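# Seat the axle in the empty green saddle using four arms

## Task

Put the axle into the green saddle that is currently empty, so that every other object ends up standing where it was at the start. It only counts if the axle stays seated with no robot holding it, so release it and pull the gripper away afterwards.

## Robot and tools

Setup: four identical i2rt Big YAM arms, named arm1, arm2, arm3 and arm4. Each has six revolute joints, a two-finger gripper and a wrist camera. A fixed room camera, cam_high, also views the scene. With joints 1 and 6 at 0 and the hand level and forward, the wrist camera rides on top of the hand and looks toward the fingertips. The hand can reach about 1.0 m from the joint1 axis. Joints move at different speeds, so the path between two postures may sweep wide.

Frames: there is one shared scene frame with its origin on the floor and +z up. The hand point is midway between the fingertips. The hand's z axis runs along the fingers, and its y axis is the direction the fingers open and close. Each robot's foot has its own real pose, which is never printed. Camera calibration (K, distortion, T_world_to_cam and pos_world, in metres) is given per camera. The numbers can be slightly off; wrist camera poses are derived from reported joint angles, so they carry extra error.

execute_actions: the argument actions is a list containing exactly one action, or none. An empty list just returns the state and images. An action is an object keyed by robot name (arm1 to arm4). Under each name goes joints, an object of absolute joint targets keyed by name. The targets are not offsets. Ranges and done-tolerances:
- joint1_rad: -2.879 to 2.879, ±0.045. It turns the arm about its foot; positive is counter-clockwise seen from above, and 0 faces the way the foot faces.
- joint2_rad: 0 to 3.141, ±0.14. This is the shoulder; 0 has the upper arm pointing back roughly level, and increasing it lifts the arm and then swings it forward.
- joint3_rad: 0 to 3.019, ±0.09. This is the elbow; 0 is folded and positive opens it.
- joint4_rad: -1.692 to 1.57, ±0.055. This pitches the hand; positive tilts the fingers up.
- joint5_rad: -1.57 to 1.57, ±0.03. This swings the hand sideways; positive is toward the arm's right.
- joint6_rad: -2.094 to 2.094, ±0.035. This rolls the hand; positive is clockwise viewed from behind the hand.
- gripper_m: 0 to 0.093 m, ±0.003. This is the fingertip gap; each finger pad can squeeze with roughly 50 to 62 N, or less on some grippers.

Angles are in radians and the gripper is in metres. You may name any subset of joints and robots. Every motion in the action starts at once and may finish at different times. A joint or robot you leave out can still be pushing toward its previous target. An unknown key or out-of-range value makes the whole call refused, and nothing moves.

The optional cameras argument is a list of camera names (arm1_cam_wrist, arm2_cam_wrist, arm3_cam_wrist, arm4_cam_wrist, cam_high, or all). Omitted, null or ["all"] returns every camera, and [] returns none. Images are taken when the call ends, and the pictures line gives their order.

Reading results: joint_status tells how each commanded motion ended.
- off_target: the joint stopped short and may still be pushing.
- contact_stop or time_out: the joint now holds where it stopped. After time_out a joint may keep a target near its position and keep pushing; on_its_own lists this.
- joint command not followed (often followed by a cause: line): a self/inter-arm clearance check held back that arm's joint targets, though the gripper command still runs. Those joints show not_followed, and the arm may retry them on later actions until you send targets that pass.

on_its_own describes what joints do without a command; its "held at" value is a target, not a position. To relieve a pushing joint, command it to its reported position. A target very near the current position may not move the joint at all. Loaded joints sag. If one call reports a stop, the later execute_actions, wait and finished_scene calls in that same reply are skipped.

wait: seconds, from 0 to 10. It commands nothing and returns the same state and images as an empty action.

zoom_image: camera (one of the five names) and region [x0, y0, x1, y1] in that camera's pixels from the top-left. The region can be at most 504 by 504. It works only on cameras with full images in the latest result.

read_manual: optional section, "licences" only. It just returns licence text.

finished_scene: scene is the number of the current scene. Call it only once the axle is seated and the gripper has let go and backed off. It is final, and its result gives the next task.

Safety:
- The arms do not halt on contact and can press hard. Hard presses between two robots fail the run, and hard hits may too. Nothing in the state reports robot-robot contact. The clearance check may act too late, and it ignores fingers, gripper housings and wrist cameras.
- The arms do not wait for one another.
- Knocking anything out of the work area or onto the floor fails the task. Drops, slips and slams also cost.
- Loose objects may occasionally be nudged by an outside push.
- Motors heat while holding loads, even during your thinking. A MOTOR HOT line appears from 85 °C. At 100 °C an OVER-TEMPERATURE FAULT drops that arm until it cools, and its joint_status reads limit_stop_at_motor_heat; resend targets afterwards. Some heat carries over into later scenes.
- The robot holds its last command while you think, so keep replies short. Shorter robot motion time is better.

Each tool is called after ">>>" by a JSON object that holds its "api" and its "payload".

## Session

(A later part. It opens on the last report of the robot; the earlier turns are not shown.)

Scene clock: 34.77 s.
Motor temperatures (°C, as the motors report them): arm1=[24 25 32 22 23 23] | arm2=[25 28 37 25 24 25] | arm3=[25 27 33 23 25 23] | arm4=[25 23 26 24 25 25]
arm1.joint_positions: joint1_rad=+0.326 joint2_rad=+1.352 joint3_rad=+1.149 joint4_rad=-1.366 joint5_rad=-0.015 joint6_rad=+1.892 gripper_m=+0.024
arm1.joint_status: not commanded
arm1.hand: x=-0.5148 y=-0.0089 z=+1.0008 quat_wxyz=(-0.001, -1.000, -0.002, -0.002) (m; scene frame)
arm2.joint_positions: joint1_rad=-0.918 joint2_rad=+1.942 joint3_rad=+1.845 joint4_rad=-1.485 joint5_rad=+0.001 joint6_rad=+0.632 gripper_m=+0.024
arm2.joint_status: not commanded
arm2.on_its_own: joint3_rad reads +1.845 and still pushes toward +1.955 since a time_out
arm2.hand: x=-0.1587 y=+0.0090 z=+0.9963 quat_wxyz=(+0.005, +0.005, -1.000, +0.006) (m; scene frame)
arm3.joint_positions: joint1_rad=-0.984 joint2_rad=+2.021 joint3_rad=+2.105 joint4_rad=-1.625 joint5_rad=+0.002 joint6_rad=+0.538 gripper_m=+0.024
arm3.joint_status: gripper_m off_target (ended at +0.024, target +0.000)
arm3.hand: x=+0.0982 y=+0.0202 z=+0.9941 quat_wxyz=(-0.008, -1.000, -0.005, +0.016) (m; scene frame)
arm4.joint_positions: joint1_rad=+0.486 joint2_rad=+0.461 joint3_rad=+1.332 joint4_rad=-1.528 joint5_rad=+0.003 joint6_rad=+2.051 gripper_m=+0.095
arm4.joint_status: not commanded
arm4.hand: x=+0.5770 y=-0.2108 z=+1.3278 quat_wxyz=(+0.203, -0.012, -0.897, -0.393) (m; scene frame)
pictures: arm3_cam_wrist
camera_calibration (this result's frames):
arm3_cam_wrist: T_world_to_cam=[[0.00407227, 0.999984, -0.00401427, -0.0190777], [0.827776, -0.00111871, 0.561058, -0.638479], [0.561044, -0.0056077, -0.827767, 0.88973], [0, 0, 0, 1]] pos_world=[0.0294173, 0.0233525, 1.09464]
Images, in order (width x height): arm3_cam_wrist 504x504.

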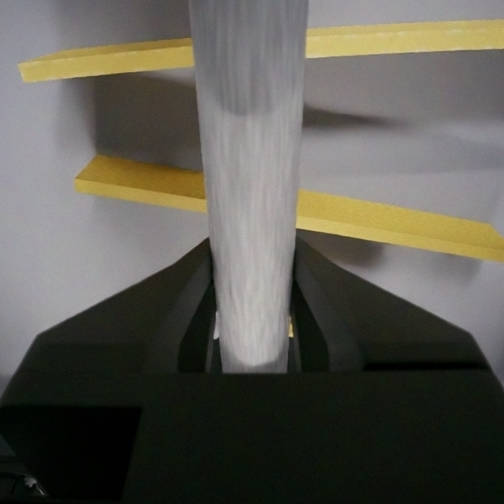

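>>> {"api": "execute_actions", "payload": {"actions": [{"arm1":{"joints":{"joint2_rad":1.31,"joint3_rad":1.225}},"arm2":{"joints":{"joint2_rad":1.925,"joint3_rad":1.87}},"arm3":{"joints":{"joint2_rad":1.975,"joint3_rad":2.155}}}], "cameras": []}}

>>> {"api": "execute_actions", "payload": {"actions": [{"arm2":{"joints":{"gripper_m":0.093}}}], "cameras": []}}

>>> {"api": "execute_actions", "payload": {"actions": [{"arm2":{"joints":{"joint2_rad":1.6}}}], "cameras": ["cam_high"]}}

>>> {"api": "execute_actions", "payload": {"actions": [{"arm2":{"joints":{"joint2_rad":0.65,"joint3_rad":1.30}}}], "cameras": []}}

>>> {"api": "execute_actions", "payload": {"actions": [{"arm2":{"joints":{"joint1_rad":0.42,"joint6_rad":1.96}}}], "cameras": ["cam_high"]}}

Scene clock: 36.73 s.
Motor temperatures (°C, as the motors report them): arm1=[24 25 32 22 23 23] | arm2=[25 29 37 25 24 25] | arm3=[25 27 33 23 25 23] | arm4=[25 23 26 24 25 25]
arm1.joint_positions: joint1_rad=+0.326 joint2_rad=+1.352 joint3_rad=+1.149 joint4_rad=-1.366 joint5_rad=-0.015 joint6_rad=+1.892 gripper_m=+0.024
arm1.joint_status: all done
arm1.hand: x=-0.5148 y=-0.0089 z=+1.0008 quat_wxyz=(-0.001, -1.000, -0.002, -0.002) (m; scene frame)
arm2.joint_positions: joint1_rad=-0.918 joint2_rad=+1.944 joint3_rad=+1.845 joint4_rad=-1.486 joint5_rad=+0.001 joint6_rad=+0.632 gripper_m=+0.024
arm2.joint_status: all done
arm2.hand: x=-0.1587 y=+0.0090 z=+0.9952 quat_wxyz=(+0.006, +0.005, -1.000, +0.007) (m; scene frame)
arm3.joint_positions: joint1_rad=-0.984 joint2_rad=+2.021 joint3_rad=+2.105 joint4_rad=-1.625 joint5_rad=+0.002 joint6_rad=+0.538 gripper_m=+0.024
arm3.joint_status: all done
arm3.hand: x=+0.0982 y=+0.0202 z=+0.9941 quat_wxyz=(-0.008, -1.000, -0.005, +0.016) (m; scene frame)
arm4.joint_positions: joint1_rad=+0.486 joint2_rad=+0.461 joint3_rad=+1.332 joint4_rad=-1.528 joint5_rad=+0.003 joint6_rad=+2.051 gripper_m=+0.095
arm4.joint_status: not commanded
arm4.hand: x=+0.5770 y=-0.2108 z=+1.3278 quat_wxyz=(+0.203, -0.012, -0.897, -0.393) (m; scene frame)
pictures: none
No camera images: the call's "cameras" was empty. Leave "cameras" out to get every camera's image.

Scene clock: 37.43 s.
Motor temperatures (°C, as the motors report them): arm1=[24 25 32 22 23 23] | arm2=[25 29 37 25 24 25] | arm3=[25 27 33 23 25 23] | arm4=[25 23 26 24 25 25]
arm1.joint_positions: joint1_rad=+0.326 joint2_rad=+1.352 joint3_rad=+1.149 joint4_rad=-1.366 joint5_rad=-0.015 joint6_rad=+1.892 gripper_m=+0.024
arm1.joint_status: not commanded
arm1.hand: x=-0.5148 y=-0.0089 z=+1.0008 quat_wxyz=(-0.001, -1.000, -0.002, -0.002) (m; scene frame)
arm2.joint_positions: joint1_rad=-0.918 joint2_rad=+1.938 joint3_rad=+1.845 joint4_rad=-1.486 joint5_rad=+0.001 joint6_rad=+0.628 gripper_m=+0.093
arm2.joint_status: all done
arm2.hand: x=-0.1588 y=+0.0087 z=+0.9983 quat_wxyz=(+0.004, +0.006, -1.000, +0.005) (m; scene frame)
arm3.joint_positions: joint1_rad=-0.984 joint2_rad=+2.021 joint3_rad=+2.105 joint4_rad=-1.625 joint5_rad=+0.002 joint6_rad=+0.538 gripper_m=+0.024
arm3.joint_status: not commanded
arm3.hand: x=+0.0982 y=+0.0202 z=+0.9941 quat_wxyz=(-0.008, -1.000, -0.005, +0.016) (m; scene frame)
arm4.joint_positions: joint1_rad=+0.486 joint2_rad=+0.461 joint3_rad=+1.332 joint4_rad=-1.528 joint5_rad=+0.003 joint6_rad=+2.051 gripper_m=+0.095
arm4.joint_status: not commanded
arm4.hand: x=+0.5770 y=-0.2108 z=+1.3278 quat_wxyz=(+0.203, -0.012, -0.897, -0.393) (m; scene frame)
pictures: none
No camera images: the call's "cameras" was empty. Leave "cameras" out to get every camera's image.

Scene clock: 38.90 s.
Motor temperatures (°C, as the motors report them): arm1=[24 25 33 22 23 23] | arm2=[25 29 37 25 24 25] | arm3=[25 27 33 23 25 23] | arm4=[25 23 26 24 25 25]
arm1.joint_positions: joint1_rad=+0.326 joint2_rad=+1.352 joint3_rad=+1.149 joint4_rad=-1.366 joint5_rad=-0.015 joint6_rad=+1.892 gripper_m=+0.024
arm1.joint_status: not commanded
arm1.hand: x=-0.5148 y=-0.0089 z=+1.0008 quat_wxyz=(-0.001, -1.000, -0.002, -0.002) (m; scene frame)
arm2.joint_positions: joint1_rad=-0.918 joint2_rad=+1.605 joint3_rad=+1.847 joint4_rad=-1.486 joint5_rad=+0.001 joint6_rad=+0.628 gripper_m=+0.093
arm2.joint_status: all done
arm2.hand: x=-0.1961 y=-0.0185 z=+1.1857 quat_wxyz=(-0.131, +0.007, -0.987, -0.094) (m; scene frame)
arm3.joint_positions: joint1_rad=-0.984 joint2_rad=+2.021 joint3_rad=+2.105 joint4_rad=-1.625 joint5_rad=+0.002 joint6_rad=+0.538 gripper_m=+0.024
arm3.joint_status: not commanded
arm3.hand: x=+0.0982 y=+0.0202 z=+0.9941 quat_wxyz=(-0.008, -1.000, -0.005, +0.016) (m; scene frame)
arm4.joint_positions: joint1_rad=+0.486 joint2_rad=+0.461 joint3_rad=+1.332 joint4_rad=-1.528 joint5_rad=+0.003 joint6_rad=+2.051 gripper_m=+0.095
arm4.joint_status: not commanded
arm4.hand: x=+0.5770 y=-0.2108 z=+1.3278 quat_wxyz=(+0.203, -0.012, -0.897, -0.393) (m; scene frame)
pictures: cam_high
Images, in order (width x height): cam_high 504x504.

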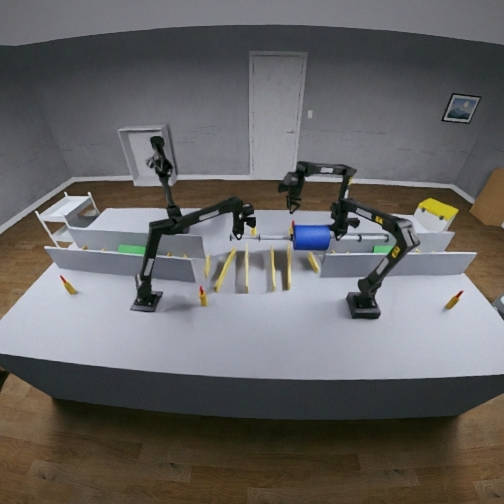

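Scene clock: 40.60 s.
Motor temperatures (°C, as the motors report them): arm1=[24 25 33 22 23 23] | arm2=[25 29 36 25 24 25] | arm3=[25 28 34 23 25 23] | arm4=[25 23 26 24 25 25]
arm1.joint_positions: joint1_rad=+0.326 joint2_rad=+1.352 joint3_rad=+1.149 joint4_rad=-1.366 joint5_rad=-0.015 joint6_rad=+1.892 gripper_m=+0.024
arm1.joint_status: not commanded
arm1.hand: x=-0.5148 y=-0.0089 z=+1.0008 quat_wxyz=(-0.001, -1.000, -0.002, -0.002) (m; scene frame)
arm2.joint_positions: joint1_rad=-0.918 joint2_rad=+0.645 joint3_rad=+1.309 joint4_rad=-1.486 joint5_rad=+0.001 joint6_rad=+0.627 gripper_m=+0.093
arm2.joint_status: all done
arm2.hand: x=-0.4558 y=-0.2119 z=+1.2897 quat_wxyz=(-0.294, +0.007, -0.931, -0.214) (m; scene frame)
arm3.joint_positions: joint1_rad=-0.984 joint2_rad=+2.021 joint3_rad=+2.105 joint4_rad=-1.625 joint5_rad=+0.002 joint6_rad=+0.538 gripper_m=+0.024
arm3.joint_status: not commanded
arm3.hand: x=+0.0982 y=+0.0202 z=+0.9941 quat_wxyz=(-0.008, -1.000, -0.005, +0.016) (m; scene frame)
arm4.joint_positions: joint1_rad=+0.486 joint2_rad=+0.461 joint3_rad=+1.332 joint4_rad=-1.528 joint5_rad=+0.003 joint6_rad=+2.051 gripper_m=+0.095
arm4.joint_status: not commanded
arm4.hand: x=+0.5770 y=-0.2108 z=+1.3278 quat_wxyz=(+0.203, -0.012, -0.897, -0.393) (m; scene frame)
pictures: none
No camera images: the call's "cameras" was empty. Leave "cameras" out to get every camera's image.

Scene clock: 42.67 s.
Motor temperatures (°C, as the motors report them): arm1=[24 25 34 22 23 23] | arm2=[25 28 36 25 24 25] | arm3=[25 28 34 23 25 23] | arm4=[25 23 27 24 25 25]
arm1.joint_positions: joint1_rad=+0.326 joint2_rad=+1.352 joint3_rad=+1.149 joint4_rad=-1.366 joint5_rad=-0.015 joint6_rad=+1.892 gripper_m=+0.024
arm1.joint_status: not commanded
arm1.hand: x=-0.5148 y=-0.0089 z=+1.0008 quat_wxyz=(-0.001, -1.000, -0.002, -0.002) (m; scene frame)
arm2.joint_positions: joint1_rad=+0.410 joint2_rad=+0.645 joint3_rad=+1.309 joint4_rad=-1.486 joint5_rad=+0.000 joint6_rad=+1.951 gripper_m=+0.093
arm2.joint_status: all done
arm2.hand: x=-0.7273 y=-0.1372 z=+1.2898 quat_wxyz=(+0.140, +0.008, -0.931, -0.336) (m; scene frame)
arm3.joint_positions: joint1_rad=-0.984 joint2_rad=+2.021 joint3_rad=+2.105 joint4_rad=-1.625 joint5_rad=+0.002 joint6_rad=+0.538 gripper_m=+0.024
arm3.joint_status: not commanded
arm3.hand: x=+0.0982 y=+0.0202 z=+0.9941 quat_wxyz=(-0.008, -1.000, -0.005, +0.016) (m; scene frame)
arm4.joint_positions: joint1_rad=+0.486 joint2_rad=+0.461 joint3_rad=+1.332 joint4_rad=-1.528 joint5_rad=+0.003 joint6_rad=+2.051 gripper_m=+0.095
arm4.joint_status: not commanded
arm4.hand: x=+0.5770 y=-0.2108 z=+1.3278 quat_wxyz=(+0.203, -0.012, -0.897, -0.393) (m; scene frame)
pictures: cam_high
Images, in order (width x height): cam_high 504x504.

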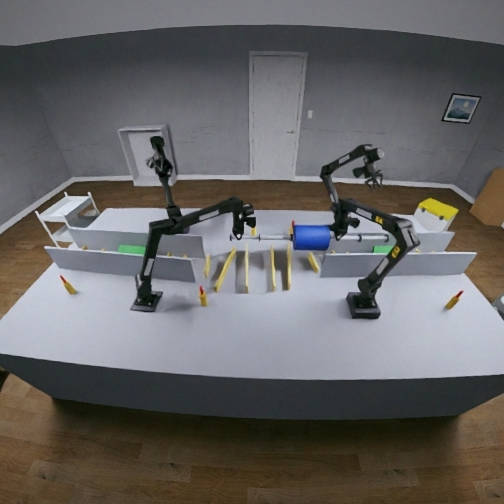

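>>> {"api": "execute_actions", "payload": {"actions": [{"arm2":{"joints":{"joint2_rad":1.30,"joint3_rad":1.28,"joint4_rad":-1.54}}}], "cameras": ["arm2_cam_wrist"]}}

Scene clock: 44.63 s.
Motor temperatures (°C, as the motors report them): arm1=[24 25 34 22 23 23] | arm2=[25 28 35 25 24 25] | arm3=[25 28 34 23 25 23] | arm4=[25 23 27 24 25 25]
arm1.joint_positions: joint1_rad=+0.326 joint2_rad=+1.352 joint3_rad=+1.149 joint4_rad=-1.366 joint5_rad=-0.015 joint6_rad=+1.892 gripper_m=+0.024
arm1.joint_status: not commanded
arm1.hand: x=-0.5148 y=-0.0089 z=+1.0008 quat_wxyz=(-0.001, -1.000, -0.002, -0.002) (m; scene frame)
arm2.joint_positions: joint1_rad=+0.410 joint2_rad=+1.312 joint3_rad=+1.278 joint4_rad=-1.526 joint5_rad=+0.000 joint6_rad=+1.952 gripper_m=+0.093
arm2.joint_status: all done
arm2.hand: x=-0.7845 y=-0.0031 z=+1.0766 quat_wxyz=(+0.003, +0.008, -1.000, -0.003) (m; scene frame)
arm3.joint_positions: joint1_rad=-0.984 joint2_rad=+2.021 joint3_rad=+2.105 joint4_rad=-1.625 joint5_rad=+0.002 joint6_rad=+0.538 gripper_m=+0.024
arm3.joint_status: not commanded
arm3.hand: x=+0.0982 y=+0.0202 z=+0.9941 quat_wxyz=(-0.008, -1.000, -0.005, +0.016) (m; scene frame)
arm4.joint_positions: joint1_rad=+0.486 joint2_rad=+0.461 joint3_rad=+1.332 joint4_rad=-1.528 joint5_rad=+0.003 joint6_rad=+2.051 gripper_m=+0.095
arm4.joint_status: not commanded
arm4.hand: x=+0.5770 y=-0.2108 z=+1.3278 quat_wxyz=(+0.203, -0.012, -0.897, -0.393) (m; scene frame)
pictures: arm2_cam_wrist
camera_calibration (this result's frames):
arm2_cam_wrist: T_world_to_cam=[[0.0165148, -0.999827, -0.00856624, 0.0212705], [-0.803428, -0.0183696, 0.595118, -1.26361], [-0.595172, -0.00294589, -0.803593, 0.524244], [0, 0, 0, 1]] pos_world=[-0.70356, -0.000400859, 1.17346]
Images, in order (width x height): arm2_cam_wrist 504x504.

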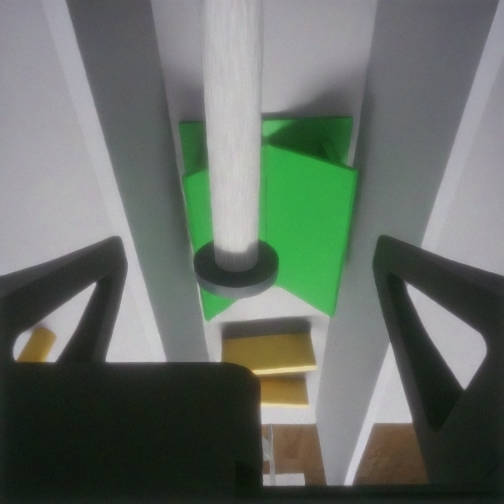

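>>> {"api": "execute_actions", "payload": {"actions": [{"arm2":{"joints":{"joint1_rad":0.382,"joint2_rad":1.352,"joint3_rad":1.12,"joint4_rad":-1.318,"joint6_rad":1.93,"gripper_m":0.065}}}], "cameras": ["arm2_cam_wrist"]}}

Scene clock: 46.37 s.
Motor temperatures (°C, as the motors report them): arm1=[24 25 34 22 23 23] | arm2=[25 28 35 25 24 25] | arm3=[25 28 34 23 25 23] | arm4=[25 23 27 24 25 25]
arm1.joint_positions: joint1_rad=+0.326 joint2_rad=+1.352 joint3_rad=+1.149 joint4_rad=-1.366 joint5_rad=-0.015 joint6_rad=+1.892 gripper_m=+0.024
arm1.joint_status: not commanded
arm1.hand: x=-0.5148 y=-0.0089 z=+1.0008 quat_wxyz=(-0.001, -1.000, -0.002, -0.002) (m; scene frame)
arm2.joint_positions: joint1_rad=+0.393 joint2_rad=+1.357 joint3_rad=+1.120 joint4_rad=-1.334 joint5_rad=+0.000 joint6_rad=+1.938 gripper_m=+0.065
arm2.joint_status: all done
arm2.hand: x=-0.7802 y=+0.0028 z=+1.0006 quat_wxyz=(+0.001, +0.007, -1.000, +0.003) (m; scene frame)
arm3.joint_positions: joint1_rad=-0.984 joint2_rad=+2.021 joint3_rad=+2.105 joint4_rad=-1.625 joint5_rad=+0.002 joint6_rad=+0.538 gripper_m=+0.024
arm3.joint_status: not commanded
arm3.hand: x=+0.0982 y=+0.0202 z=+0.9941 quat_wxyz=(-0.008, -1.000, -0.005, +0.016) (m; scene frame)
arm4.joint_positions: joint1_rad=+0.486 joint2_rad=+0.461 joint3_rad=+1.332 joint4_rad=-1.528 joint5_rad=+0.003 joint6_rad=+2.051 gripper_m=+0.095
arm4.joint_status: not commanded
arm4.hand: x=+0.5770 y=-0.2108 z=+1.3278 quat_wxyz=(+0.203, -0.012, -0.897, -0.393) (m; scene frame)
pictures: arm2_cam_wrist
camera_calibration (this result's frames):
arm2_cam_wrist: T_world_to_cam=[[0.0135163, -0.999907, 0.00206551, 0.0134735], [-0.8061, -0.00967423, 0.591701, -1.21352], [-0.591625, -0.00966261, -0.806155, 0.471104], [0, 0, 0, 1]] pos_world=[-0.699684, 0.00628442, 1.0978]
Images, in order (width x height): arm2_cam_wrist 504x504.

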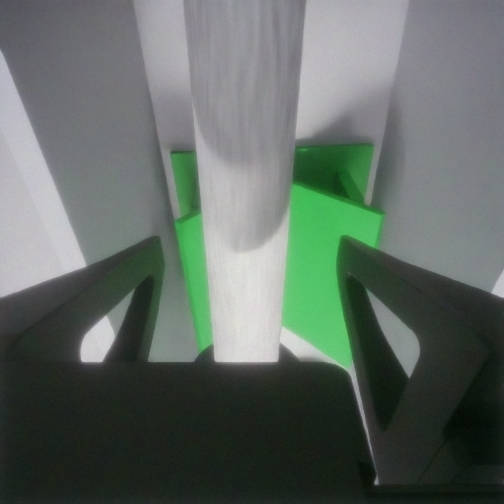

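>>> {"api": "execute_actions", "payload": {"actions": [{"arm2":{"joints":{"gripper_m":0}}}], "cameras": []}}

>>> {"api": "execute_actions", "payload": {"actions": [{"arm1":{"joints":{"joint2_rad":1.345,"joint3_rad":1.165}},"arm2":{"joints":{"joint2_rad":1.33,"joint3_rad":1.19}},"arm3":{"joints":{"joint2_rad":1.965,"joint3_rad":2.17}}}], "cameras": []}}

>>> {"api": "execute_actions", "payload": {"actions": [{"arm1":{"joints":{"gripper_m":0.093}}}], "cameras": []}}

>>> {"api": "execute_actions", "payload": {"actions": [{"arm1":{"joints":{"joint2_rad":0.35,"joint4_rad":-1.5}}}], "cameras": ["cam_high"]}}

Scene clock: 48.00 s.
Motor temperatures (°C, as the motors report them): arm1=[24 25 35 21 23 23] | arm2=[25 28 35 25 24 25] | arm3=[25 28 34 23 25 23] | arm4=[25 23 27 24 25 25]
arm1.joint_positions: joint1_rad=+0.326 joint2_rad=+1.352 joint3_rad=+1.149 joint4_rad=-1.365 joint5_rad=-0.014 joint6_rad=+1.892 gripper_m=+0.024
arm1.joint_status: not commanded
arm1.hand: x=-0.5148 y=-0.0094 z=+1.0008 quat_wxyz=(-0.002, -1.000, -0.002, -0.002) (m; scene frame)
arm2.joint_positions: joint1_rad=+0.393 joint2_rad=+1.357 joint3_rad=+1.120 joint4_rad=-1.331 joint5_rad=+0.001 joint6_rad=+1.937 gripper_m=+0.024
arm2.joint_status: gripper_m off_target (ended at +0.024, target +0.000)
arm2.hand: x=-0.7803 y=+0.0036 z=+1.0006 quat_wxyz=(+0.001, +0.007, -1.000, +0.001) (m; scene frame)
arm3.joint_positions: joint1_rad=-0.984 joint2_rad=+2.021 joint3_rad=+2.105 joint4_rad=-1.625 joint5_rad=+0.002 joint6_rad=+0.538 gripper_m=+0.024
arm3.joint_status: not commanded
arm3.hand: x=+0.0982 y=+0.0202 z=+0.9941 quat_wxyz=(-0.008, -1.000, -0.005, +0.016) (m; scene frame)
arm4.joint_positions: joint1_rad=+0.486 joint2_rad=+0.461 joint3_rad=+1.332 joint4_rad=-1.528 joint5_rad=+0.003 joint6_rad=+2.051 gripper_m=+0.095
arm4.joint_status: not commanded
arm4.hand: x=+0.5770 y=-0.2108 z=+1.3278 quat_wxyz=(+0.203, -0.012, -0.897, -0.393) (m; scene frame)
pictures: none
No camera images: the call's "cameras" was empty. Leave "cameras" out to get every camera's image.

Scene clock: 48.60 s.
Motor temperatures (°C, as the motors report them): arm1=[24 25 35 21 23 23] | arm2=[25 28 35 25 24 25] | arm3=[25 28 34 23 25 23] | arm4=[25 23 27 24 25 25]
arm1.joint_positions: joint1_rad=+0.326 joint2_rad=+1.353 joint3_rad=+1.148 joint4_rad=-1.365 joint5_rad=-0.014 joint6_rad=+1.892 gripper_m=+0.024
arm1.joint_status: all done
arm1.hand: x=-0.5149 y=-0.0093 z=+1.0004 quat_wxyz=(-0.001, -1.000, -0.002, -0.002) (m; scene frame)
arm2.joint_positions: joint1_rad=+0.393 joint2_rad=+1.355 joint3_rad=+1.120 joint4_rad=-1.331 joint5_rad=+0.001 joint6_rad=+1.937 gripper_m=+0.024
arm2.joint_status: all done
arm2.hand: x=-0.7802 y=+0.0035 z=+1.0015 quat_wxyz=(+0.001, +0.007, -1.000, +0.000) (m; scene frame)
arm3.joint_positions: joint1_rad=-0.984 joint2_rad=+2.021 joint3_rad=+2.105 joint4_rad=-1.625 joint5_rad=+0.002 joint6_rad=+0.538 gripper_m=+0.024
arm3.joint_status: all done
arm3.hand: x=+0.0982 y=+0.0202 z=+0.9941 quat_wxyz=(-0.008, -1.000, -0.005, +0.016) (m; scene frame)
arm4.joint_positions: joint1_rad=+0.486 joint2_rad=+0.461 joint3_rad=+1.332 joint4_rad=-1.528 joint5_rad=+0.003 joint6_rad=+2.051 gripper_m=+0.095
arm4.joint_status: not commanded
arm4.hand: x=+0.5770 y=-0.2108 z=+1.3278 quat_wxyz=(+0.203, -0.012, -0.897, -0.393) (m; scene frame)
pictures: none
No camera images: the call's "cameras" was empty. Leave "cameras" out to get every camera's image.

Scene clock: 49.30 s.
Motor temperatures (°C, as the motors report them): arm1=[24 25 35 21 23 23] | arm2=[25 28 35 25 24 25] | arm3=[25 28 35 23 25 23] | arm4=[25 23 27 24 25 25]
arm1.joint_positions: joint1_rad=+0.326 joint2_rad=+1.353 joint3_rad=+1.148 joint4_rad=-1.365 joint5_rad=-0.003 joint6_rad=+1.892 gripper_m=+0.093
arm1.joint_status: all done
arm1.hand: x=-0.5166 y=-0.0099 z=+1.0004 quat_wxyz=(-0.003, -1.000, -0.002, +0.004) (m; scene frame)
arm2.joint_positions: joint1_rad=+0.392 joint2_rad=+1.355 joint3_rad=+1.120 joint4_rad=-1.331 joint5_rad=+0.001 joint6_rad=+1.937 gripper_m=+0.024
arm2.joint_status: not commanded
arm2.hand: x=-0.7801 y=+0.0036 z=+1.0015 quat_wxyz=(+0.001, +0.007, -1.000, +0.000) (m; scene frame)
arm3.joint_positions: joint1_rad=-0.984 joint2_rad=+2.021 joint3_rad=+2.105 joint4_rad=-1.625 joint5_rad=+0.002 joint6_rad=+0.538 gripper_m=+0.024
arm3.joint_status: not commanded
arm3.hand: x=+0.0984 y=+0.0200 z=+0.9941 quat_wxyz=(-0.008, -1.000, -0.005, +0.016) (m; scene frame)
arm4.joint_positions: joint1_rad=+0.486 joint2_rad=+0.461 joint3_rad=+1.332 joint4_rad=-1.528 joint5_rad=+0.003 joint6_rad=+2.051 gripper_m=+0.095
arm4.joint_status: not commanded
arm4.hand: x=+0.5770 y=-0.2108 z=+1.3278 quat_wxyz=(+0.203, -0.012, -0.897, -0.393) (m; scene frame)
pictures: none
No camera images: the call's "cameras" was empty. Leave "cameras" out to get every camera's image.

Scene clock: 50.87 s.
Motor temperatures (°C, as the motors report them): arm1=[24 25 34 22 23 23] | arm2=[25 28 35 25 24 25] | arm3=[25 29 35 23 25 23] | arm4=[25 23 27 24 25 25]
arm1.joint_positions: joint1_rad=+0.326 joint2_rad=+0.349 joint3_rad=+1.148 joint4_rad=-1.492 joint5_rad=-0.003 joint6_rad=+1.892 gripper_m=+0.093
arm1.joint_status: all done
arm1.hand: x=-0.5892 y=+0.2149 z=+1.2492 quat_wxyz=(-0.405, -0.905, -0.004, -0.131) (m; scene frame)
arm2.joint_positions: joint1_rad=+0.392 joint2_rad=+1.355 joint3_rad=+1.120 joint4_rad=-1.331 joint5_rad=+0.001 joint6_rad=+1.937 gripper_m=+0.024
arm2.joint_status: not commanded
arm2.hand: x=-0.7801 y=+0.0036 z=+1.0015 quat_wxyz=(+0.001, +0.007, -1.000, +0.000) (m; scene frame)
arm3.joint_positions: joint1_rad=-0.984 joint2_rad=+2.021 joint3_rad=+2.105 joint4_rad=-1.625 joint5_rad=+0.002 joint6_rad=+0.538 gripper_m=+0.024
arm3.joint_status: not commanded
arm3.hand: x=+0.0984 y=+0.0200 z=+0.9941 quat_wxyz=(-0.008, -1.000, -0.005, +0.016) (m; scene frame)
arm4.joint_positions: joint1_rad=+0.486 joint2_rad=+0.461 joint3_rad=+1.332 joint4_rad=-1.528 joint5_rad=+0.003 joint6_rad=+2.051 gripper_m=+0.095
arm4.joint_status: not commanded
arm4.hand: x=+0.5770 y=-0.2108 z=+1.3278 quat_wxyz=(+0.203, -0.012, -0.897, -0.393) (m; scene frame)
pictures: cam_high
Images, in order (width x height): cam_high 504x504.

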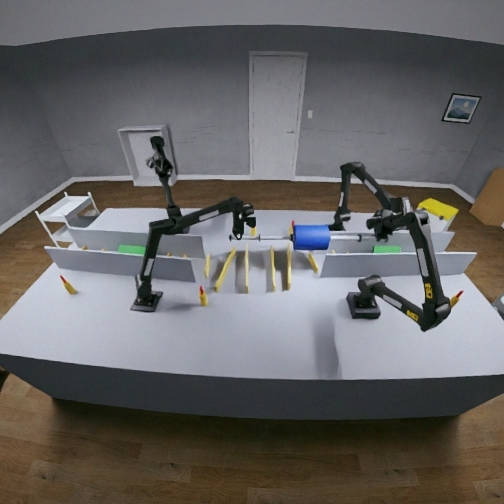

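>>> {"api": "execute_actions", "payload": {"actions": [{"arm3":{"joints":{"joint1_rad":-0.73,"joint2_rad":1.505,"joint3_rad":1.505,"joint4_rad":-1.48,"joint6_rad":0.80}},"arm2":{"joints":{"joint1_rad":-0.205,"joint2_rad":1.287,"joint3_rad":1.12,"joint4_rad":-1.36,"joint6_rad":1.34}}}], "cameras": ["arm3_cam_wrist"]}}

Scene clock: 53.13 s.
Motor temperatures (°C, as the motors report them): arm1=[24 25 34 22 23 23] | arm2=[25 28 35 25 24 25] | arm3=[25 29 35 23 25 23] | arm4=[25 23 27 24 25 25]
arm1.joint_positions: joint1_rad=+0.326 joint2_rad=+0.349 joint3_rad=+1.148 joint4_rad=-1.492 joint5_rad=-0.003 joint6_rad=+1.892 gripper_m=+0.093
arm1.joint_status: not commanded
arm1.hand: x=-0.5892 y=+0.2149 z=+1.2492 quat_wxyz=(-0.405, -0.905, -0.004, -0.131) (m; scene frame)
arm2.joint_positions: joint1_rad=-0.205 joint2_rad=+1.324 joint3_rad=+1.100 joint4_rad=-1.360 joint5_rad=+0.014 joint6_rad=+1.350 gripper_m=+0.024
arm2.joint_status: all done
arm2.hand: x=-0.5586 y=+0.0063 z=+1.0045 quat_wxyz=(-0.004, +0.002, -1.000, +0.010) (m; scene frame)
arm3.joint_positions: joint1_rad=-0.728 joint2_rad=+1.545 joint3_rad=+1.480 joint4_rad=-1.484 joint5_rad=-0.001 joint6_rad=+0.799 gripper_m=+0.024
arm3.joint_status: all done
arm3.hand: x=+0.3172 y=+0.0148 z=+1.0053 quat_wxyz=(-0.010, -1.000, -0.002, +0.010) (m; scene frame)
arm4.joint_positions: joint1_rad=+0.486 joint2_rad=+0.461 joint3_rad=+1.332 joint4_rad=-1.528 joint5_rad=+0.003 joint6_rad=+2.051 gripper_m=+0.095
arm4.joint_status: not commanded
arm4.hand: x=+0.5770 y=-0.2108 z=+1.3278 quat_wxyz=(+0.203, -0.012, -0.897, -0.393) (m; scene frame)
pictures: arm3_cam_wrist
camera_calibration (this result's frames):
arm3_cam_wrist: T_world_to_cam=[[0.00926239, 0.999925, -0.00796855, -0.0122277], [0.821333, -0.00306215, 0.570441, -0.833402], [0.570374, -0.0118285, -0.8213, 0.766725], [0, 0, 0, 1]] pos_world=[0.247294, 0.018744, 1.10502]
Images, in order (width x height): arm3_cam_wrist 504x504.

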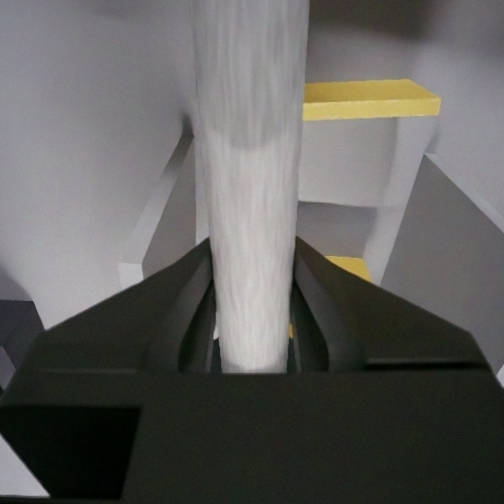

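>>> {"api": "execute_actions", "payload": {"actions": [{"arm3":{"joints":{"joint1_rad":-0.30,"joint2_rad":1.18,"joint3_rad":1.21,"joint4_rad":-1.55,"joint6_rad":1.23}},"arm2":{"joints":{"joint1_rad":-0.657,"joint2_rad":1.548,"joint3_rad":1.512,"joint4_rad":-1.40,"joint6_rad":0.89}}}], "cameras": ["arm3_cam_wrist"]}}

Scene clock: 56.93 s.
Motor temperatures (°C, as the motors report them): arm1=[24 24 33 22 23 23] | arm2=[25 28 36 25 24 25] | arm3=[25 28 35 23 25 23] | arm4=[25 23 27 24 25 25]
arm1.joint_positions: joint1_rad=+0.326 joint2_rad=+0.349 joint3_rad=+1.148 joint4_rad=-1.492 joint5_rad=-0.003 joint6_rad=+1.892 gripper_m=+0.093
arm1.joint_status: not commanded
arm1.hand: x=-0.5892 y=+0.2149 z=+1.2492 quat_wxyz=(-0.405, -0.905, -0.004, -0.131) (m; scene frame)
arm2.joint_positions: joint1_rad=-0.664 joint2_rad=+1.585 joint3_rad=+1.419 joint4_rad=-1.385 joint5_rad=+0.011 joint6_rad=+0.887 gripper_m=+0.024
arm2.joint_status: joint3_rad time_out (moved +0.318 of +0.412); the others done
arm2.on_its_own: joint3_rad reads +1.419 and still pushes toward +1.512 since a time_out
arm2.hand: x=-0.3398 y=+0.0215 z=+1.0195 quat_wxyz=(-0.010, +0.004, -1.000, -0.002) (m; scene frame)
arm3.joint_positions: joint1_rad=-0.291 joint2_rad=+1.199 joint3_rad=+1.187 joint4_rad=-1.550 joint5_rad=-0.001 joint6_rad=+1.228 gripper_m=+0.024
arm3.joint_status: all done
arm3.hand: x=+0.5337 y=+0.0367 z=+1.0214 quat_wxyz=(-0.006, -1.000, -0.007, +0.004) (m; scene frame)
arm4.joint_positions: joint1_rad=+0.486 joint2_rad=+0.461 joint3_rad=+1.332 joint4_rad=-1.528 joint5_rad=+0.003 joint6_rad=+2.051 gripper_m=+0.095
arm4.joint_status: not commanded
arm4.hand: x=+0.5770 y=-0.2108 z=+1.3278 quat_wxyz=(+0.203, -0.012, -0.897, -0.393) (m; scene frame)
pictures: arm3_cam_wrist
camera_calibration (this result's frames):
arm3_cam_wrist: T_world_to_cam=[[0.000146217, 1, 0.0000818557, -0.0393513], [0.814337, -0.000166579, 0.580393, -1.02678], [0.580393, -0.0000182054, -0.814337, 0.643804], [0, 0, 0, 1]] pos_world=[0.462491, 0.039192, 1.12021]
Images, in order (width x height): arm3_cam_wrist 504x504.

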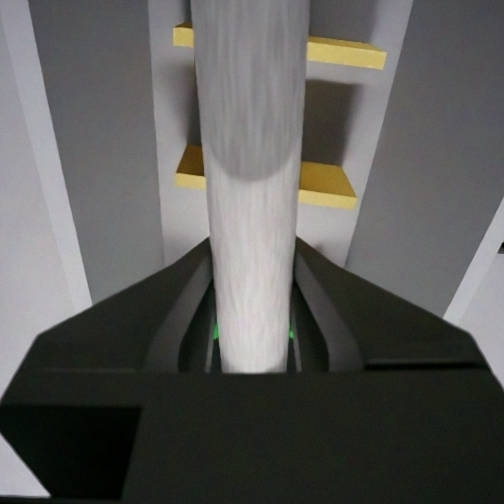

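>>> {"api": "execute_actions", "payload": {"actions": [{"arm3":{"joints":{"joint1_rad":0.326,"joint2_rad":1.172,"joint3_rad":1.182,"joint4_rad":-1.525,"joint6_rad":1.855}},"arm2":{"joints":{"joint1_rad":-0.915,"joint2_rad":1.95,"joint3_rad":2.08,"joint4_rad":-1.55,"joint6_rad":0.64}}}], "cameras": ["arm3_cam_wrist","cam_high"]}}

Scene clock: 60.57 s.
Motor temperatures (°C, as the motors report them): arm1=[24 24 33 22 23 23] | arm2=[25 29 37 25 24 25] | arm3=[25 28 34 23 25 23] | arm4=[25 23 27 24 25 25]
arm1.joint_positions: joint1_rad=+0.326 joint2_rad=+0.349 joint3_rad=+1.148 joint4_rad=-1.492 joint5_rad=-0.003 joint6_rad=+1.892 gripper_m=+0.093
arm1.joint_status: not commanded
arm1.hand: x=-0.5892 y=+0.2149 z=+1.2492 quat_wxyz=(-0.405, -0.905, -0.004, -0.131) (m; scene frame)
arm2.joint_positions: joint1_rad=-0.917 joint2_rad=+2.001 joint3_rad=+1.980 joint4_rad=-1.547 joint5_rad=+0.003 joint6_rad=+0.637 gripper_m=+0.024
arm2.joint_status: joint3_rad time_out (moved +0.561 of +0.661); the others done
arm2.on_its_own: joint3_rad reads +1.980 and still pushes toward +2.080 since a time_out
arm2.hand: x=-0.1393 y=+0.0239 z=+1.0128 quat_wxyz=(-0.001, +0.002, -1.000, +0.002) (m; scene frame)
arm3.joint_positions: joint1_rad=+0.322 joint2_rad=+1.199 joint3_rad=+1.161 joint4_rad=-1.530 joint5_rad=-0.002 joint6_rad=+1.846 gripper_m=+0.024
arm3.joint_status: all done
arm3.hand: x=+0.7334 y=+0.0337 z=+1.0100 quat_wxyz=(-0.002, -1.000, -0.004, +0.002) (m; scene frame)
arm4.joint_positions: joint1_rad=+0.486 joint2_rad=+0.461 joint3_rad=+1.332 joint4_rad=-1.528 joint5_rad=+0.003 joint6_rad=+2.051 gripper_m=+0.095
arm4.joint_status: not commanded
arm4.hand: x=+0.5770 y=-0.2108 z=+1.3278 quat_wxyz=(+0.203, -0.012, -0.897, -0.393) (m; scene frame)
pictures: arm3_cam_wrist, cam_high
camera_calibration (this result's frames):
arm3_cam_wrist: T_world_to_cam=[[0.00510387, 0.999961, 0.00726574, -0.0472354], [0.811247, -0.0083887, 0.584644, -1.18458], [0.584681, 0.00291037, -0.811258, 0.51226], [0, 0, 0, 1]] pos_world=[0.661718, 0.0358056, 1.10847]
Images, in order (width x height): arm3_cam_wrist 504x504, cam_high 504x504.

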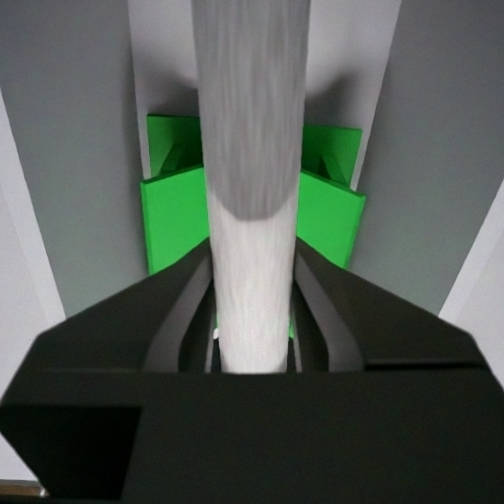

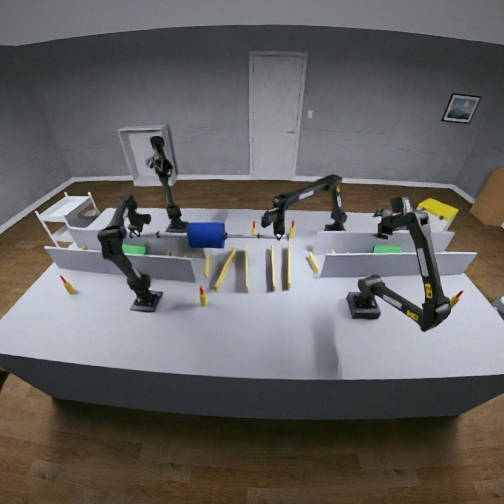

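>>> {"api": "execute_actions", "payload": {"actions": [{"arm4":{"joints":{"joint1_rad":0.427,"joint2_rad":1.40,"joint3_rad":1.47,"joint4_rad":-1.60,"joint6_rad":1.99}},"arm2":{"joints":{"joint3_rad":2.05}}}], "cameras": ["arm4_cam_wrist"]}}

Scene clock: 64.47 s.
Motor temperatures (°C, as the motors report them): arm1=[24 24 33 22 23 23] | arm2=[25 29 37 25 24 25] | arm3=[25 27 34 23 25 23] | arm4=[25 23 27 24 25 25]
arm1.joint_positions: joint1_rad=+0.326 joint2_rad=+0.349 joint3_rad=+1.148 joint4_rad=-1.492 joint5_rad=-0.003 joint6_rad=+1.892 gripper_m=+0.093
arm1.joint_status: not commanded
arm1.hand: x=-0.5892 y=+0.2149 z=+1.2492 quat_wxyz=(-0.405, -0.905, -0.004, -0.131) (m; scene frame)
arm2.joint_positions: joint1_rad=-0.917 joint2_rad=+2.001 joint3_rad=+1.980 joint4_rad=-1.547 joint5_rad=+0.003 joint6_rad=+0.637 gripper_m=+0.024
arm2.joint_status: all done
arm2.hand: x=-0.1393 y=+0.0239 z=+1.0128 quat_wxyz=(-0.001, +0.002, -1.000, +0.002) (m; scene frame)
arm3.joint_positions: joint1_rad=+0.322 joint2_rad=+1.199 joint3_rad=+1.161 joint4_rad=-1.530 joint5_rad=-0.002 joint6_rad=+1.846 gripper_m=+0.024
arm3.joint_status: not commanded
arm3.hand: x=+0.7334 y=+0.0337 z=+1.0100 quat_wxyz=(-0.002, -1.000, -0.004, +0.002) (m; scene frame)
arm4.joint_positions: joint1_rad=+0.433 joint2_rad=+1.417 joint3_rad=+1.454 joint4_rad=-1.589 joint5_rad=+0.003 joint6_rad=+1.998 gripper_m=+0.095
arm4.joint_status: all done
arm4.hand: x=+0.4782 y=+0.0343 z=+1.1094 quat_wxyz=(+0.007, -0.011, -1.000, -0.008) (m; scene frame)
pictures: arm4_cam_wrist
camera_calibration (this result's frames):
arm4_cam_wrist: T_world_to_cam=[[-0.029313, -0.999504, -0.011527, 0.0659446], [-0.807916, 0.0169008, 0.589055, -0.260321], [-0.588568, 0.0265798, -0.808011, 1.29977], [0, 0, 0, 1]] pos_world=[0.556618, 0.0357638, 1.20433]
Images, in order (width x height): arm4_cam_wrist 504x504.

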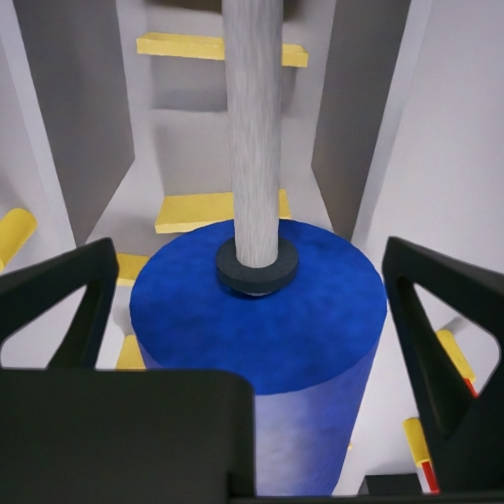

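>>> {"api": "execute_actions", "payload": {"actions": [{"arm4":{"joints":{"joint1_rad":0.418,"joint2_rad":1.435,"joint3_rad":1.245,"joint4_rad":-1.36,"gripper_m":0.065}}}], "cameras": ["arm4_cam_wrist"]}}

Scene clock: 66.10 s.
Motor temperatures (°C, as the motors report them): arm1=[24 24 32 22 23 23] | arm2=[25 29 38 25 24 25] | arm3=[25 27 34 23 25 23] | arm4=[25 23 27 24 25 25]
arm1.joint_positions: joint1_rad=+0.326 joint2_rad=+0.349 joint3_rad=+1.148 joint4_rad=-1.492 joint5_rad=-0.003 joint6_rad=+1.892 gripper_m=+0.093
arm1.joint_status: not commanded
arm1.hand: x=-0.5892 y=+0.2149 z=+1.2492 quat_wxyz=(-0.405, -0.905, -0.004, -0.131) (m; scene frame)
arm2.joint_positions: joint1_rad=-0.917 joint2_rad=+2.001 joint3_rad=+1.980 joint4_rad=-1.547 joint5_rad=+0.003 joint6_rad=+0.637 gripper_m=+0.024
arm2.joint_status: not commanded
arm2.hand: x=-0.1393 y=+0.0239 z=+1.0128 quat_wxyz=(-0.001, +0.002, -1.000, +0.002) (m; scene frame)
arm3.joint_positions: joint1_rad=+0.322 joint2_rad=+1.199 joint3_rad=+1.161 joint4_rad=-1.530 joint5_rad=-0.002 joint6_rad=+1.846 gripper_m=+0.024
arm3.joint_status: not commanded
arm3.hand: x=+0.7334 y=+0.0337 z=+1.0100 quat_wxyz=(-0.002, -1.000, -0.004, +0.002) (m; scene frame)
arm4.joint_positions: joint1_rad=+0.426 joint2_rad=+1.438 joint3_rad=+1.236 joint4_rad=-1.373 joint5_rad=+0.003 joint6_rad=+1.998 gripper_m=+0.065
arm4.joint_status: all done
arm4.hand: x=+0.4820 y=+0.0303 z=+1.0182 quat_wxyz=(+0.002, -0.014, -1.000, +0.003) (m; scene frame)
pictures: arm4_cam_wrist
camera_calibration (this result's frames):
arm4_cam_wrist: T_world_to_cam=[[-0.0352026, -0.999337, 0.00927332, 0.0426653], [-0.813034, 0.0340333, 0.581221, -0.193587], [-0.581151, 0.012921, -0.813693, 1.23105], [0, 0, 0, 1]] pos_world=[0.559536, 0.0333191, 1.11382]
Images, in order (width x height): arm4_cam_wrist 504x504.

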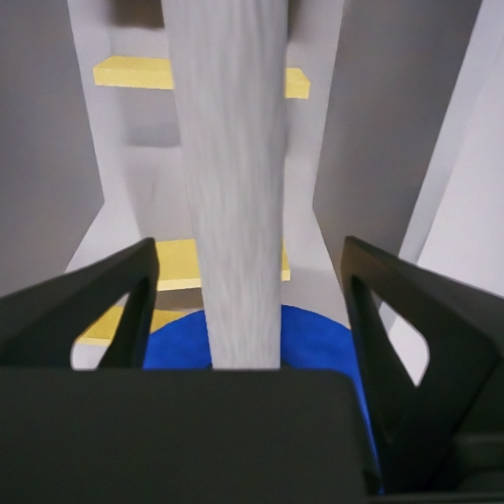

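>>> {"api": "execute_actions", "payload": {"actions": [{"arm4":{"joints":{"joint4_rad":-1.346,"joint6_rad":1.955,"gripper_m":0}}}], "cameras": []}}

>>> {"api": "execute_actions", "payload": {"actions": [{"arm3":{"joints":{"joint2_rad":1.195,"joint3_rad":1.17}},"arm4":{"joints":{"joint2_rad":1.40,"joint3_rad":1.315}},"arm2":{"joints":{"joint2_rad":1.96,"joint3_rad":2.03}}}], "cameras": []}}

>>> {"api": "execute_actions", "payload": {"actions": [{"arm3":{"joints":{"gripper_m":0.093}}}], "cameras": ["arm4_cam_wrist"]}}

>>> {"api": "execute_actions", "payload": {"actions": [{"arm3":{"joints":{"joint2_rad":0.5,"joint3_rad":1.35}}}], "cameras": []}}

>>> {"api": "execute_actions", "payload": {"actions": [{"arm3":{"joints":{"joint1_rad":-0.99,"joint4_rad":-1.65}}}], "cameras": ["cam_high"]}}

Scene clock: 67.67 s.
Motor temperatures (°C, as the motors report them): arm1=[24 24 32 22 23 23] | arm2=[25 30 38 25 24 25] | arm3=[25 27 34 23 25 23] | arm4=[25 23 27 24 25 25]
arm1.joint_positions: joint1_rad=+0.326 joint2_rad=+0.349 joint3_rad=+1.148 joint4_rad=-1.492 joint5_rad=-0.003 joint6_rad=+1.892 gripper_m=+0.093
arm1.joint_status: not commanded
arm1.hand: x=-0.5892 y=+0.2149 z=+1.2492 quat_wxyz=(-0.405, -0.905, -0.004, -0.131) (m; scene frame)
arm2.joint_positions: joint1_rad=-0.917 joint2_rad=+2.001 joint3_rad=+1.980 joint4_rad=-1.547 joint5_rad=+0.002 joint6_rad=+0.637 gripper_m=+0.024
arm2.joint_status: not commanded
arm2.hand: x=-0.1394 y=+0.0240 z=+1.0128 quat_wxyz=(-0.001, +0.002, -1.000, +0.002) (m; scene frame)
arm3.joint_positions: joint1_rad=+0.322 joint2_rad=+1.199 joint3_rad=+1.161 joint4_rad=-1.530 joint5_rad=-0.001 joint6_rad=+1.846 gripper_m=+0.024
arm3.joint_status: not commanded
arm3.hand: x=+0.7333 y=+0.0336 z=+1.0100 quat_wxyz=(-0.002, -1.000, -0.004, +0.002) (m; scene frame)
arm4.joint_positions: joint1_rad=+0.426 joint2_rad=+1.438 joint3_rad=+1.236 joint4_rad=-1.360 joint5_rad=+0.002 joint6_rad=+1.972 gripper_m=+0.024
arm4.joint_status: gripper_m off_target (ended at +0.024, target +0.000); the others done
arm4.hand: x=+0.4806 y=+0.0332 z=+1.0182 quat_wxyz=(+0.005, -0.001, -1.000, -0.003) (m; scene frame)
pictures: none
No camera images: the call's "cameras" was empty. Leave "cameras" out to get every camera's image.

Scene clock: 68.27 s.
Motor temperatures (°C, as the motors report them): arm1=[24 24 32 22 23 23] | arm2=[25 30 38 25 24 25] | arm3=[25 27 34 23 25 23] | arm4=[25 23 27 24 25 25]
arm1.joint_positions: joint1_rad=+0.326 joint2_rad=+0.349 joint3_rad=+1.148 joint4_rad=-1.492 joint5_rad=-0.003 joint6_rad=+1.892 gripper_m=+0.093
arm1.joint_status: not commanded
arm1.hand: x=-0.5892 y=+0.2149 z=+1.2492 quat_wxyz=(-0.405, -0.905, -0.004, -0.131) (m; scene frame)
arm2.joint_positions: joint1_rad=-0.917 joint2_rad=+2.001 joint3_rad=+1.980 joint4_rad=-1.548 joint5_rad=+0.002 joint6_rad=+0.637 gripper_m=+0.024
arm2.joint_status: all done
arm2.hand: x=-0.1395 y=+0.0239 z=+1.0128 quat_wxyz=(-0.001, +0.002, -1.000, +0.002) (m; scene frame)
arm3.joint_positions: joint1_rad=+0.322 joint2_rad=+1.199 joint3_rad=+1.158 joint4_rad=-1.530 joint5_rad=-0.001 joint6_rad=+1.846 gripper_m=+0.024
arm3.joint_status: all done
arm3.hand: x=+0.7331 y=+0.0344 z=+1.0087 quat_wxyz=(+0.000, -1.000, -0.004, +0.002) (m; scene frame)
arm4.joint_positions: joint1_rad=+0.426 joint2_rad=+1.438 joint3_rad=+1.236 joint4_rad=-1.358 joint5_rad=+0.002 joint6_rad=+1.971 gripper_m=+0.024
arm4.joint_status: all done
arm4.hand: x=+0.4804 y=+0.0337 z=+1.0182 quat_wxyz=(+0.005, +0.000, -1.000, -0.004) (m; scene frame)
pictures: none
No camera images: the call's "cameras" was empty. Leave "cameras" out to get every camera's image.

Scene clock: 68.97 s.
Motor temperatures (°C, as the motors report them): arm1=[24 24 32 22 23 23] | arm2=[25 30 38 25 24 25] | arm3=[25 27 34 23 25 23] | arm4=[25 23 27 24 25 25]
arm1.joint_positions: joint1_rad=+0.326 joint2_rad=+0.349 joint3_rad=+1.148 joint4_rad=-1.492 joint5_rad=-0.003 joint6_rad=+1.892 gripper_m=+0.093
arm1.joint_status: not commanded
arm1.hand: x=-0.5892 y=+0.2149 z=+1.2492 quat_wxyz=(-0.405, -0.905, -0.004, -0.131) (m; scene frame)
arm2.joint_positions: joint1_rad=-0.917 joint2_rad=+2.001 joint3_rad=+1.980 joint4_rad=-1.548 joint5_rad=-0.001 joint6_rad=+0.637 gripper_m=+0.024
arm2.joint_status: not commanded
arm2.hand: x=-0.1398 y=+0.0244 z=+1.0128 quat_wxyz=(+0.000, +0.002, -1.000, +0.001) (m; scene frame)
arm3.joint_positions: joint1_rad=+0.322 joint2_rad=+1.199 joint3_rad=+1.158 joint4_rad=-1.530 joint5_rad=-0.001 joint6_rad=+1.846 gripper_m=+0.093
arm3.joint_status: all done
arm3.hand: x=+0.7331 y=+0.0344 z=+1.0088 quat_wxyz=(-0.001, -1.000, -0.004, +0.002) (m; scene frame)
arm4.joint_positions: joint1_rad=+0.426 joint2_rad=+1.439 joint3_rad=+1.236 joint4_rad=-1.353 joint5_rad=+0.002 joint6_rad=+1.971 gripper_m=+0.024
arm4.joint_status: not commanded
arm4.hand: x=+0.4801 y=+0.0348 z=+1.0178 quat_wxyz=(+0.006, +0.000, -1.000, -0.006) (m; scene frame)
pictures: arm4_cam_wrist
camera_calibration (this result's frames):
arm4_cam_wrist: T_world_to_cam=[[-0.00827868, -0.999936, -0.00768825, 0.0515245], [-0.808901, 0.00217653, 0.587941, -0.202759], [-0.587887, 0.0110864, -0.808867, 1.22792], [0, 0, 0, 1]] pos_world=[0.558296, 0.0383493, 1.11283]
Images, in order (width x height): arm4_cam_wrist 504x504.

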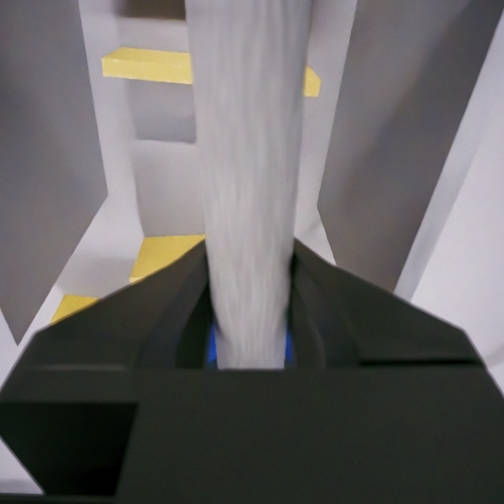

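Scene clock: 70.43 s.
Motor temperatures (°C, as the motors report them): arm1=[24 24 32 22 23 23] | arm2=[25 30 38 25 24 25] | arm3=[25 27 34 23 25 23] | arm4=[25 23 28 24 25 25]
arm1.joint_positions: joint1_rad=+0.326 joint2_rad=+0.349 joint3_rad=+1.148 joint4_rad=-1.492 joint5_rad=-0.003 joint6_rad=+1.892 gripper_m=+0.093
arm1.joint_status: not commanded
arm1.hand: x=-0.5892 y=+0.2149 z=+1.2492 quat_wxyz=(-0.405, -0.905, -0.004, -0.131) (m; scene frame)
arm2.joint_positions: joint1_rad=-0.917 joint2_rad=+2.001 joint3_rad=+1.980 joint4_rad=-1.548 joint5_rad=-0.001 joint6_rad=+0.637 gripper_m=+0.024
arm2.joint_status: not commanded
arm2.hand: x=-0.1398 y=+0.0244 z=+1.0128 quat_wxyz=(+0.000, +0.002, -1.000, +0.001) (m; scene frame)
arm3.joint_positions: joint1_rad=+0.322 joint2_rad=+0.486 joint3_rad=+1.330 joint4_rad=-1.529 joint5_rad=-0.001 joint6_rad=+1.846 gripper_m=+0.093
arm3.joint_status: all done
arm3.hand: x=+0.6882 y=+0.1943 z=+1.2595 quat_wxyz=(-0.412, -0.904, -0.005, -0.116) (m; scene frame)
arm4.joint_positions: joint1_rad=+0.426 joint2_rad=+1.439 joint3_rad=+1.236 joint4_rad=-1.353 joint5_rad=+0.002 joint6_rad=+1.971 gripper_m=+0.024
arm4.joint_status: not commanded
arm4.hand: x=+0.4801 y=+0.0348 z=+1.0178 quat_wxyz=(+0.006, +0.000, -1.000, -0.006) (m; scene frame)
pictures: none
No camera images: the call's "cameras" was empty. Leave "cameras" out to get every camera's image.

Scene clock: 72.07 s.
Motor temperatures (°C, as the motors report them): arm1=[24 24 32 22 23 23] | arm2=[25 30 38 25 24 25] | arm3=[25 27 34 23 25 23] | arm4=[25 23 28 24 25 25]
arm1.joint_positions: joint1_rad=+0.326 joint2_rad=+0.349 joint3_rad=+1.148 joint4_rad=-1.492 joint5_rad=-0.003 joint6_rad=+1.892 gripper_m=+0.093
arm1.joint_status: not commanded
arm1.hand: x=-0.5892 y=+0.2149 z=+1.2492 quat_wxyz=(-0.405, -0.905, -0.004, -0.131) (m; scene frame)
arm2.joint_positions: joint1_rad=-0.917 joint2_rad=+2.001 joint3_rad=+1.980 joint4_rad=-1.548 joint5_rad=-0.001 joint6_rad=+0.637 gripper_m=+0.024
arm2.joint_status: not commanded
arm2.hand: x=-0.1398 y=+0.0244 z=+1.0128 quat_wxyz=(+0.000, +0.002, -1.000, +0.001) (m; scene frame)
arm3.joint_positions: joint1_rad=-0.985 joint2_rad=+0.486 joint3_rad=+1.330 joint4_rad=-1.636 joint5_rad=-0.001 joint6_rad=+1.846 gripper_m=+0.093
arm3.joint_status: all done
arm3.hand: x=+0.5186 y=+0.2755 z=+1.2410 quat_wxyz=(-0.356, -0.736, +0.559, +0.140) (m; scene frame)
arm4.joint_positions: joint1_rad=+0.426 joint2_rad=+1.439 joint3_rad=+1.236 joint4_rad=-1.353 joint5_rad=+0.002 joint6_rad=+1.971 gripper_m=+0.024
arm4.joint_status: not commanded
arm4.hand: x=+0.4801 y=+0.0348 z=+1.0178 quat_wxyz=(+0.006, +0.000, -1.000, -0.006) (m; scene frame)
pictures: cam_high
Images, in order (width x height): cam_high 504x504.

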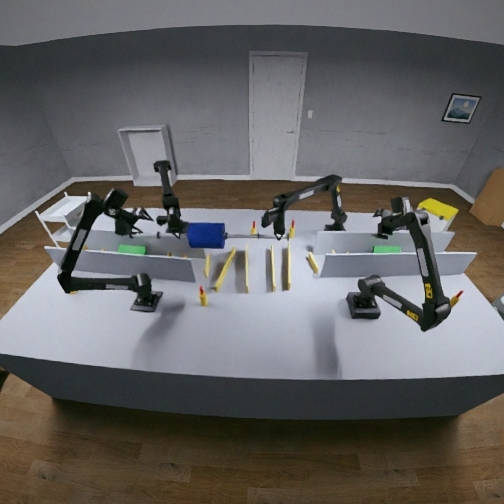

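>>> {"api": "execute_actions", "payload": {"actions": [{"arm3":{"joints":{"joint2_rad":1.72,"joint3_rad":2.105,"joint4_rad":-1.675,"joint6_rad":0.53}}}], "cameras": ["arm3_cam_wrist"]}}

Scene clock: 74.73 s.
Motor temperatures (°C, as the motors report them): arm1=[24 24 32 22 23 23] | arm2=[25 30 37 25 24 25] | arm3=[25 27 34 23 25 23] | arm4=[25 23 29 24 25 25]
arm1.joint_positions: joint1_rad=+0.326 joint2_rad=+0.349 joint3_rad=+1.148 joint4_rad=-1.492 joint5_rad=-0.003 joint6_rad=+1.892 gripper_m=+0.093
arm1.joint_status: not commanded
arm1.hand: x=-0.5892 y=+0.2149 z=+1.2492 quat_wxyz=(-0.405, -0.905, -0.004, -0.131) (m; scene frame)
arm2.joint_positions: joint1_rad=-0.917 joint2_rad=+2.001 joint3_rad=+1.980 joint4_rad=-1.548 joint5_rad=-0.001 joint6_rad=+0.637 gripper_m=+0.024
arm2.joint_status: not commanded
arm2.hand: x=-0.1398 y=+0.0244 z=+1.0128 quat_wxyz=(+0.000, +0.002, -1.000, +0.001) (m; scene frame)
arm3.joint_positions: joint1_rad=-0.985 joint2_rad=+1.745 joint3_rad=+2.046 joint4_rad=-1.670 joint5_rad=-0.001 joint6_rad=+0.541 gripper_m=+0.093
arm3.joint_status: all done
arm3.hand: x=+0.1564 y=+0.0555 z=+1.1298 quat_wxyz=(-0.054, -0.995, -0.003, +0.089) (m; scene frame)
arm4.joint_positions: joint1_rad=+0.426 joint2_rad=+1.439 joint3_rad=+1.236 joint4_rad=-1.353 joint5_rad=+0.002 joint6_rad=+1.971 gripper_m=+0.024
arm4.joint_status: not commanded
arm4.hand: x=+0.4801 y=+0.0348 z=+1.0178 quat_wxyz=(+0.006, +0.000, -1.000, -0.006) (m; scene frame)
pictures: arm3_cam_wrist
camera_calibration (this result's frames):
arm3_cam_wrist: T_world_to_cam=[[0.000176624, 0.99526, -0.0972479, 0.052137], [0.90027, 0.0421768, 0.433283, -0.632113], [0.435331, -0.0876259, -0.895996, 1.07086], [0, 0, 0, 1]] pos_world=[0.102883, 0.0686059, 1.23844]
Images, in order (width x height): arm3_cam_wrist 504x504.

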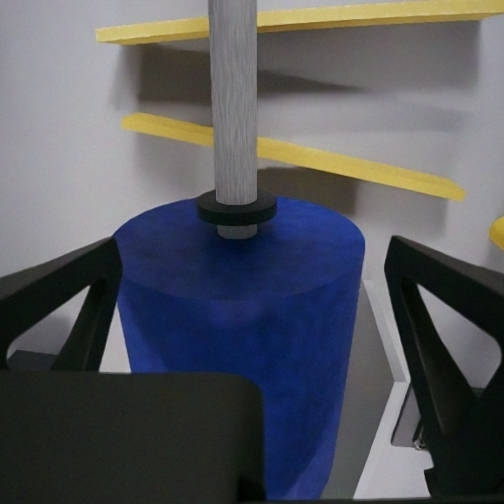

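>>> {"api": "execute_actions", "payload": {"actions": [{"arm3":{"joints":{"joint2_rad":1.945,"joint3_rad":2.105}}}], "cameras": ["arm3_cam_wrist"]}}

Scene clock: 76.57 s.
Motor temperatures (°C, as the motors report them): arm1=[24 24 32 22 23 23] | arm2=[25 30 37 25 24 25] | arm3=[25 27 34 23 25 23] | arm4=[25 23 29 24 25 25]
arm1.joint_positions: joint1_rad=+0.326 joint2_rad=+0.349 joint3_rad=+1.148 joint4_rad=-1.492 joint5_rad=-0.003 joint6_rad=+1.892 gripper_m=+0.093
arm1.joint_status: not commanded
arm1.hand: x=-0.5892 y=+0.2149 z=+1.2492 quat_wxyz=(-0.405, -0.905, -0.004, -0.131) (m; scene frame)
arm2.joint_positions: joint1_rad=-0.917 joint2_rad=+2.001 joint3_rad=+1.980 joint4_rad=-1.548 joint5_rad=-0.001 joint6_rad=+0.637 gripper_m=+0.024
arm2.joint_status: not commanded
arm2.hand: x=-0.1398 y=+0.0244 z=+1.0128 quat_wxyz=(+0.000, +0.002, -1.000, +0.001) (m; scene frame)
arm3.joint_positions: joint1_rad=-0.985 joint2_rad=+1.977 joint3_rad=+2.069 joint4_rad=-1.670 joint5_rad=-0.001 joint6_rad=+0.541 gripper_m=+0.093
arm3.joint_status: all done
arm3.hand: x=+0.1180 y=+0.0324 z=+1.0067 quat_wxyz=(+0.000, -1.000, -0.003, +0.000) (m; scene frame)
arm4.joint_positions: joint1_rad=+0.426 joint2_rad=+1.439 joint3_rad=+1.236 joint4_rad=-1.353 joint5_rad=+0.002 joint6_rad=+1.971 gripper_m=+0.024
arm4.joint_status: not commanded
arm4.hand: x=+0.4801 y=+0.0348 z=+1.0178 quat_wxyz=(+0.006, +0.000, -1.000, -0.006) (m; scene frame)
pictures: arm3_cam_wrist
camera_calibration (this result's frames):
arm3_cam_wrist: T_world_to_cam=[[0.00736967, 0.999898, 0.0122473, -0.0480365], [0.808742, -0.0131631, 0.588017, -0.686407], [0.588118, 0.00557143, -0.808756, 0.86641], [0, 0, 0, 1]] pos_world=[0.045929, 0.0341692, 1.10492]
Images, in order (width x height): arm3_cam_wrist 504x504.

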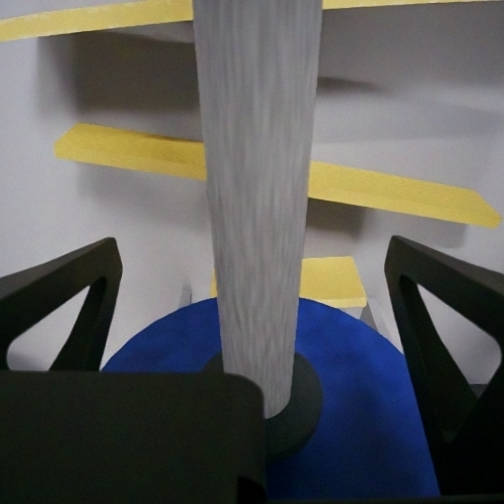

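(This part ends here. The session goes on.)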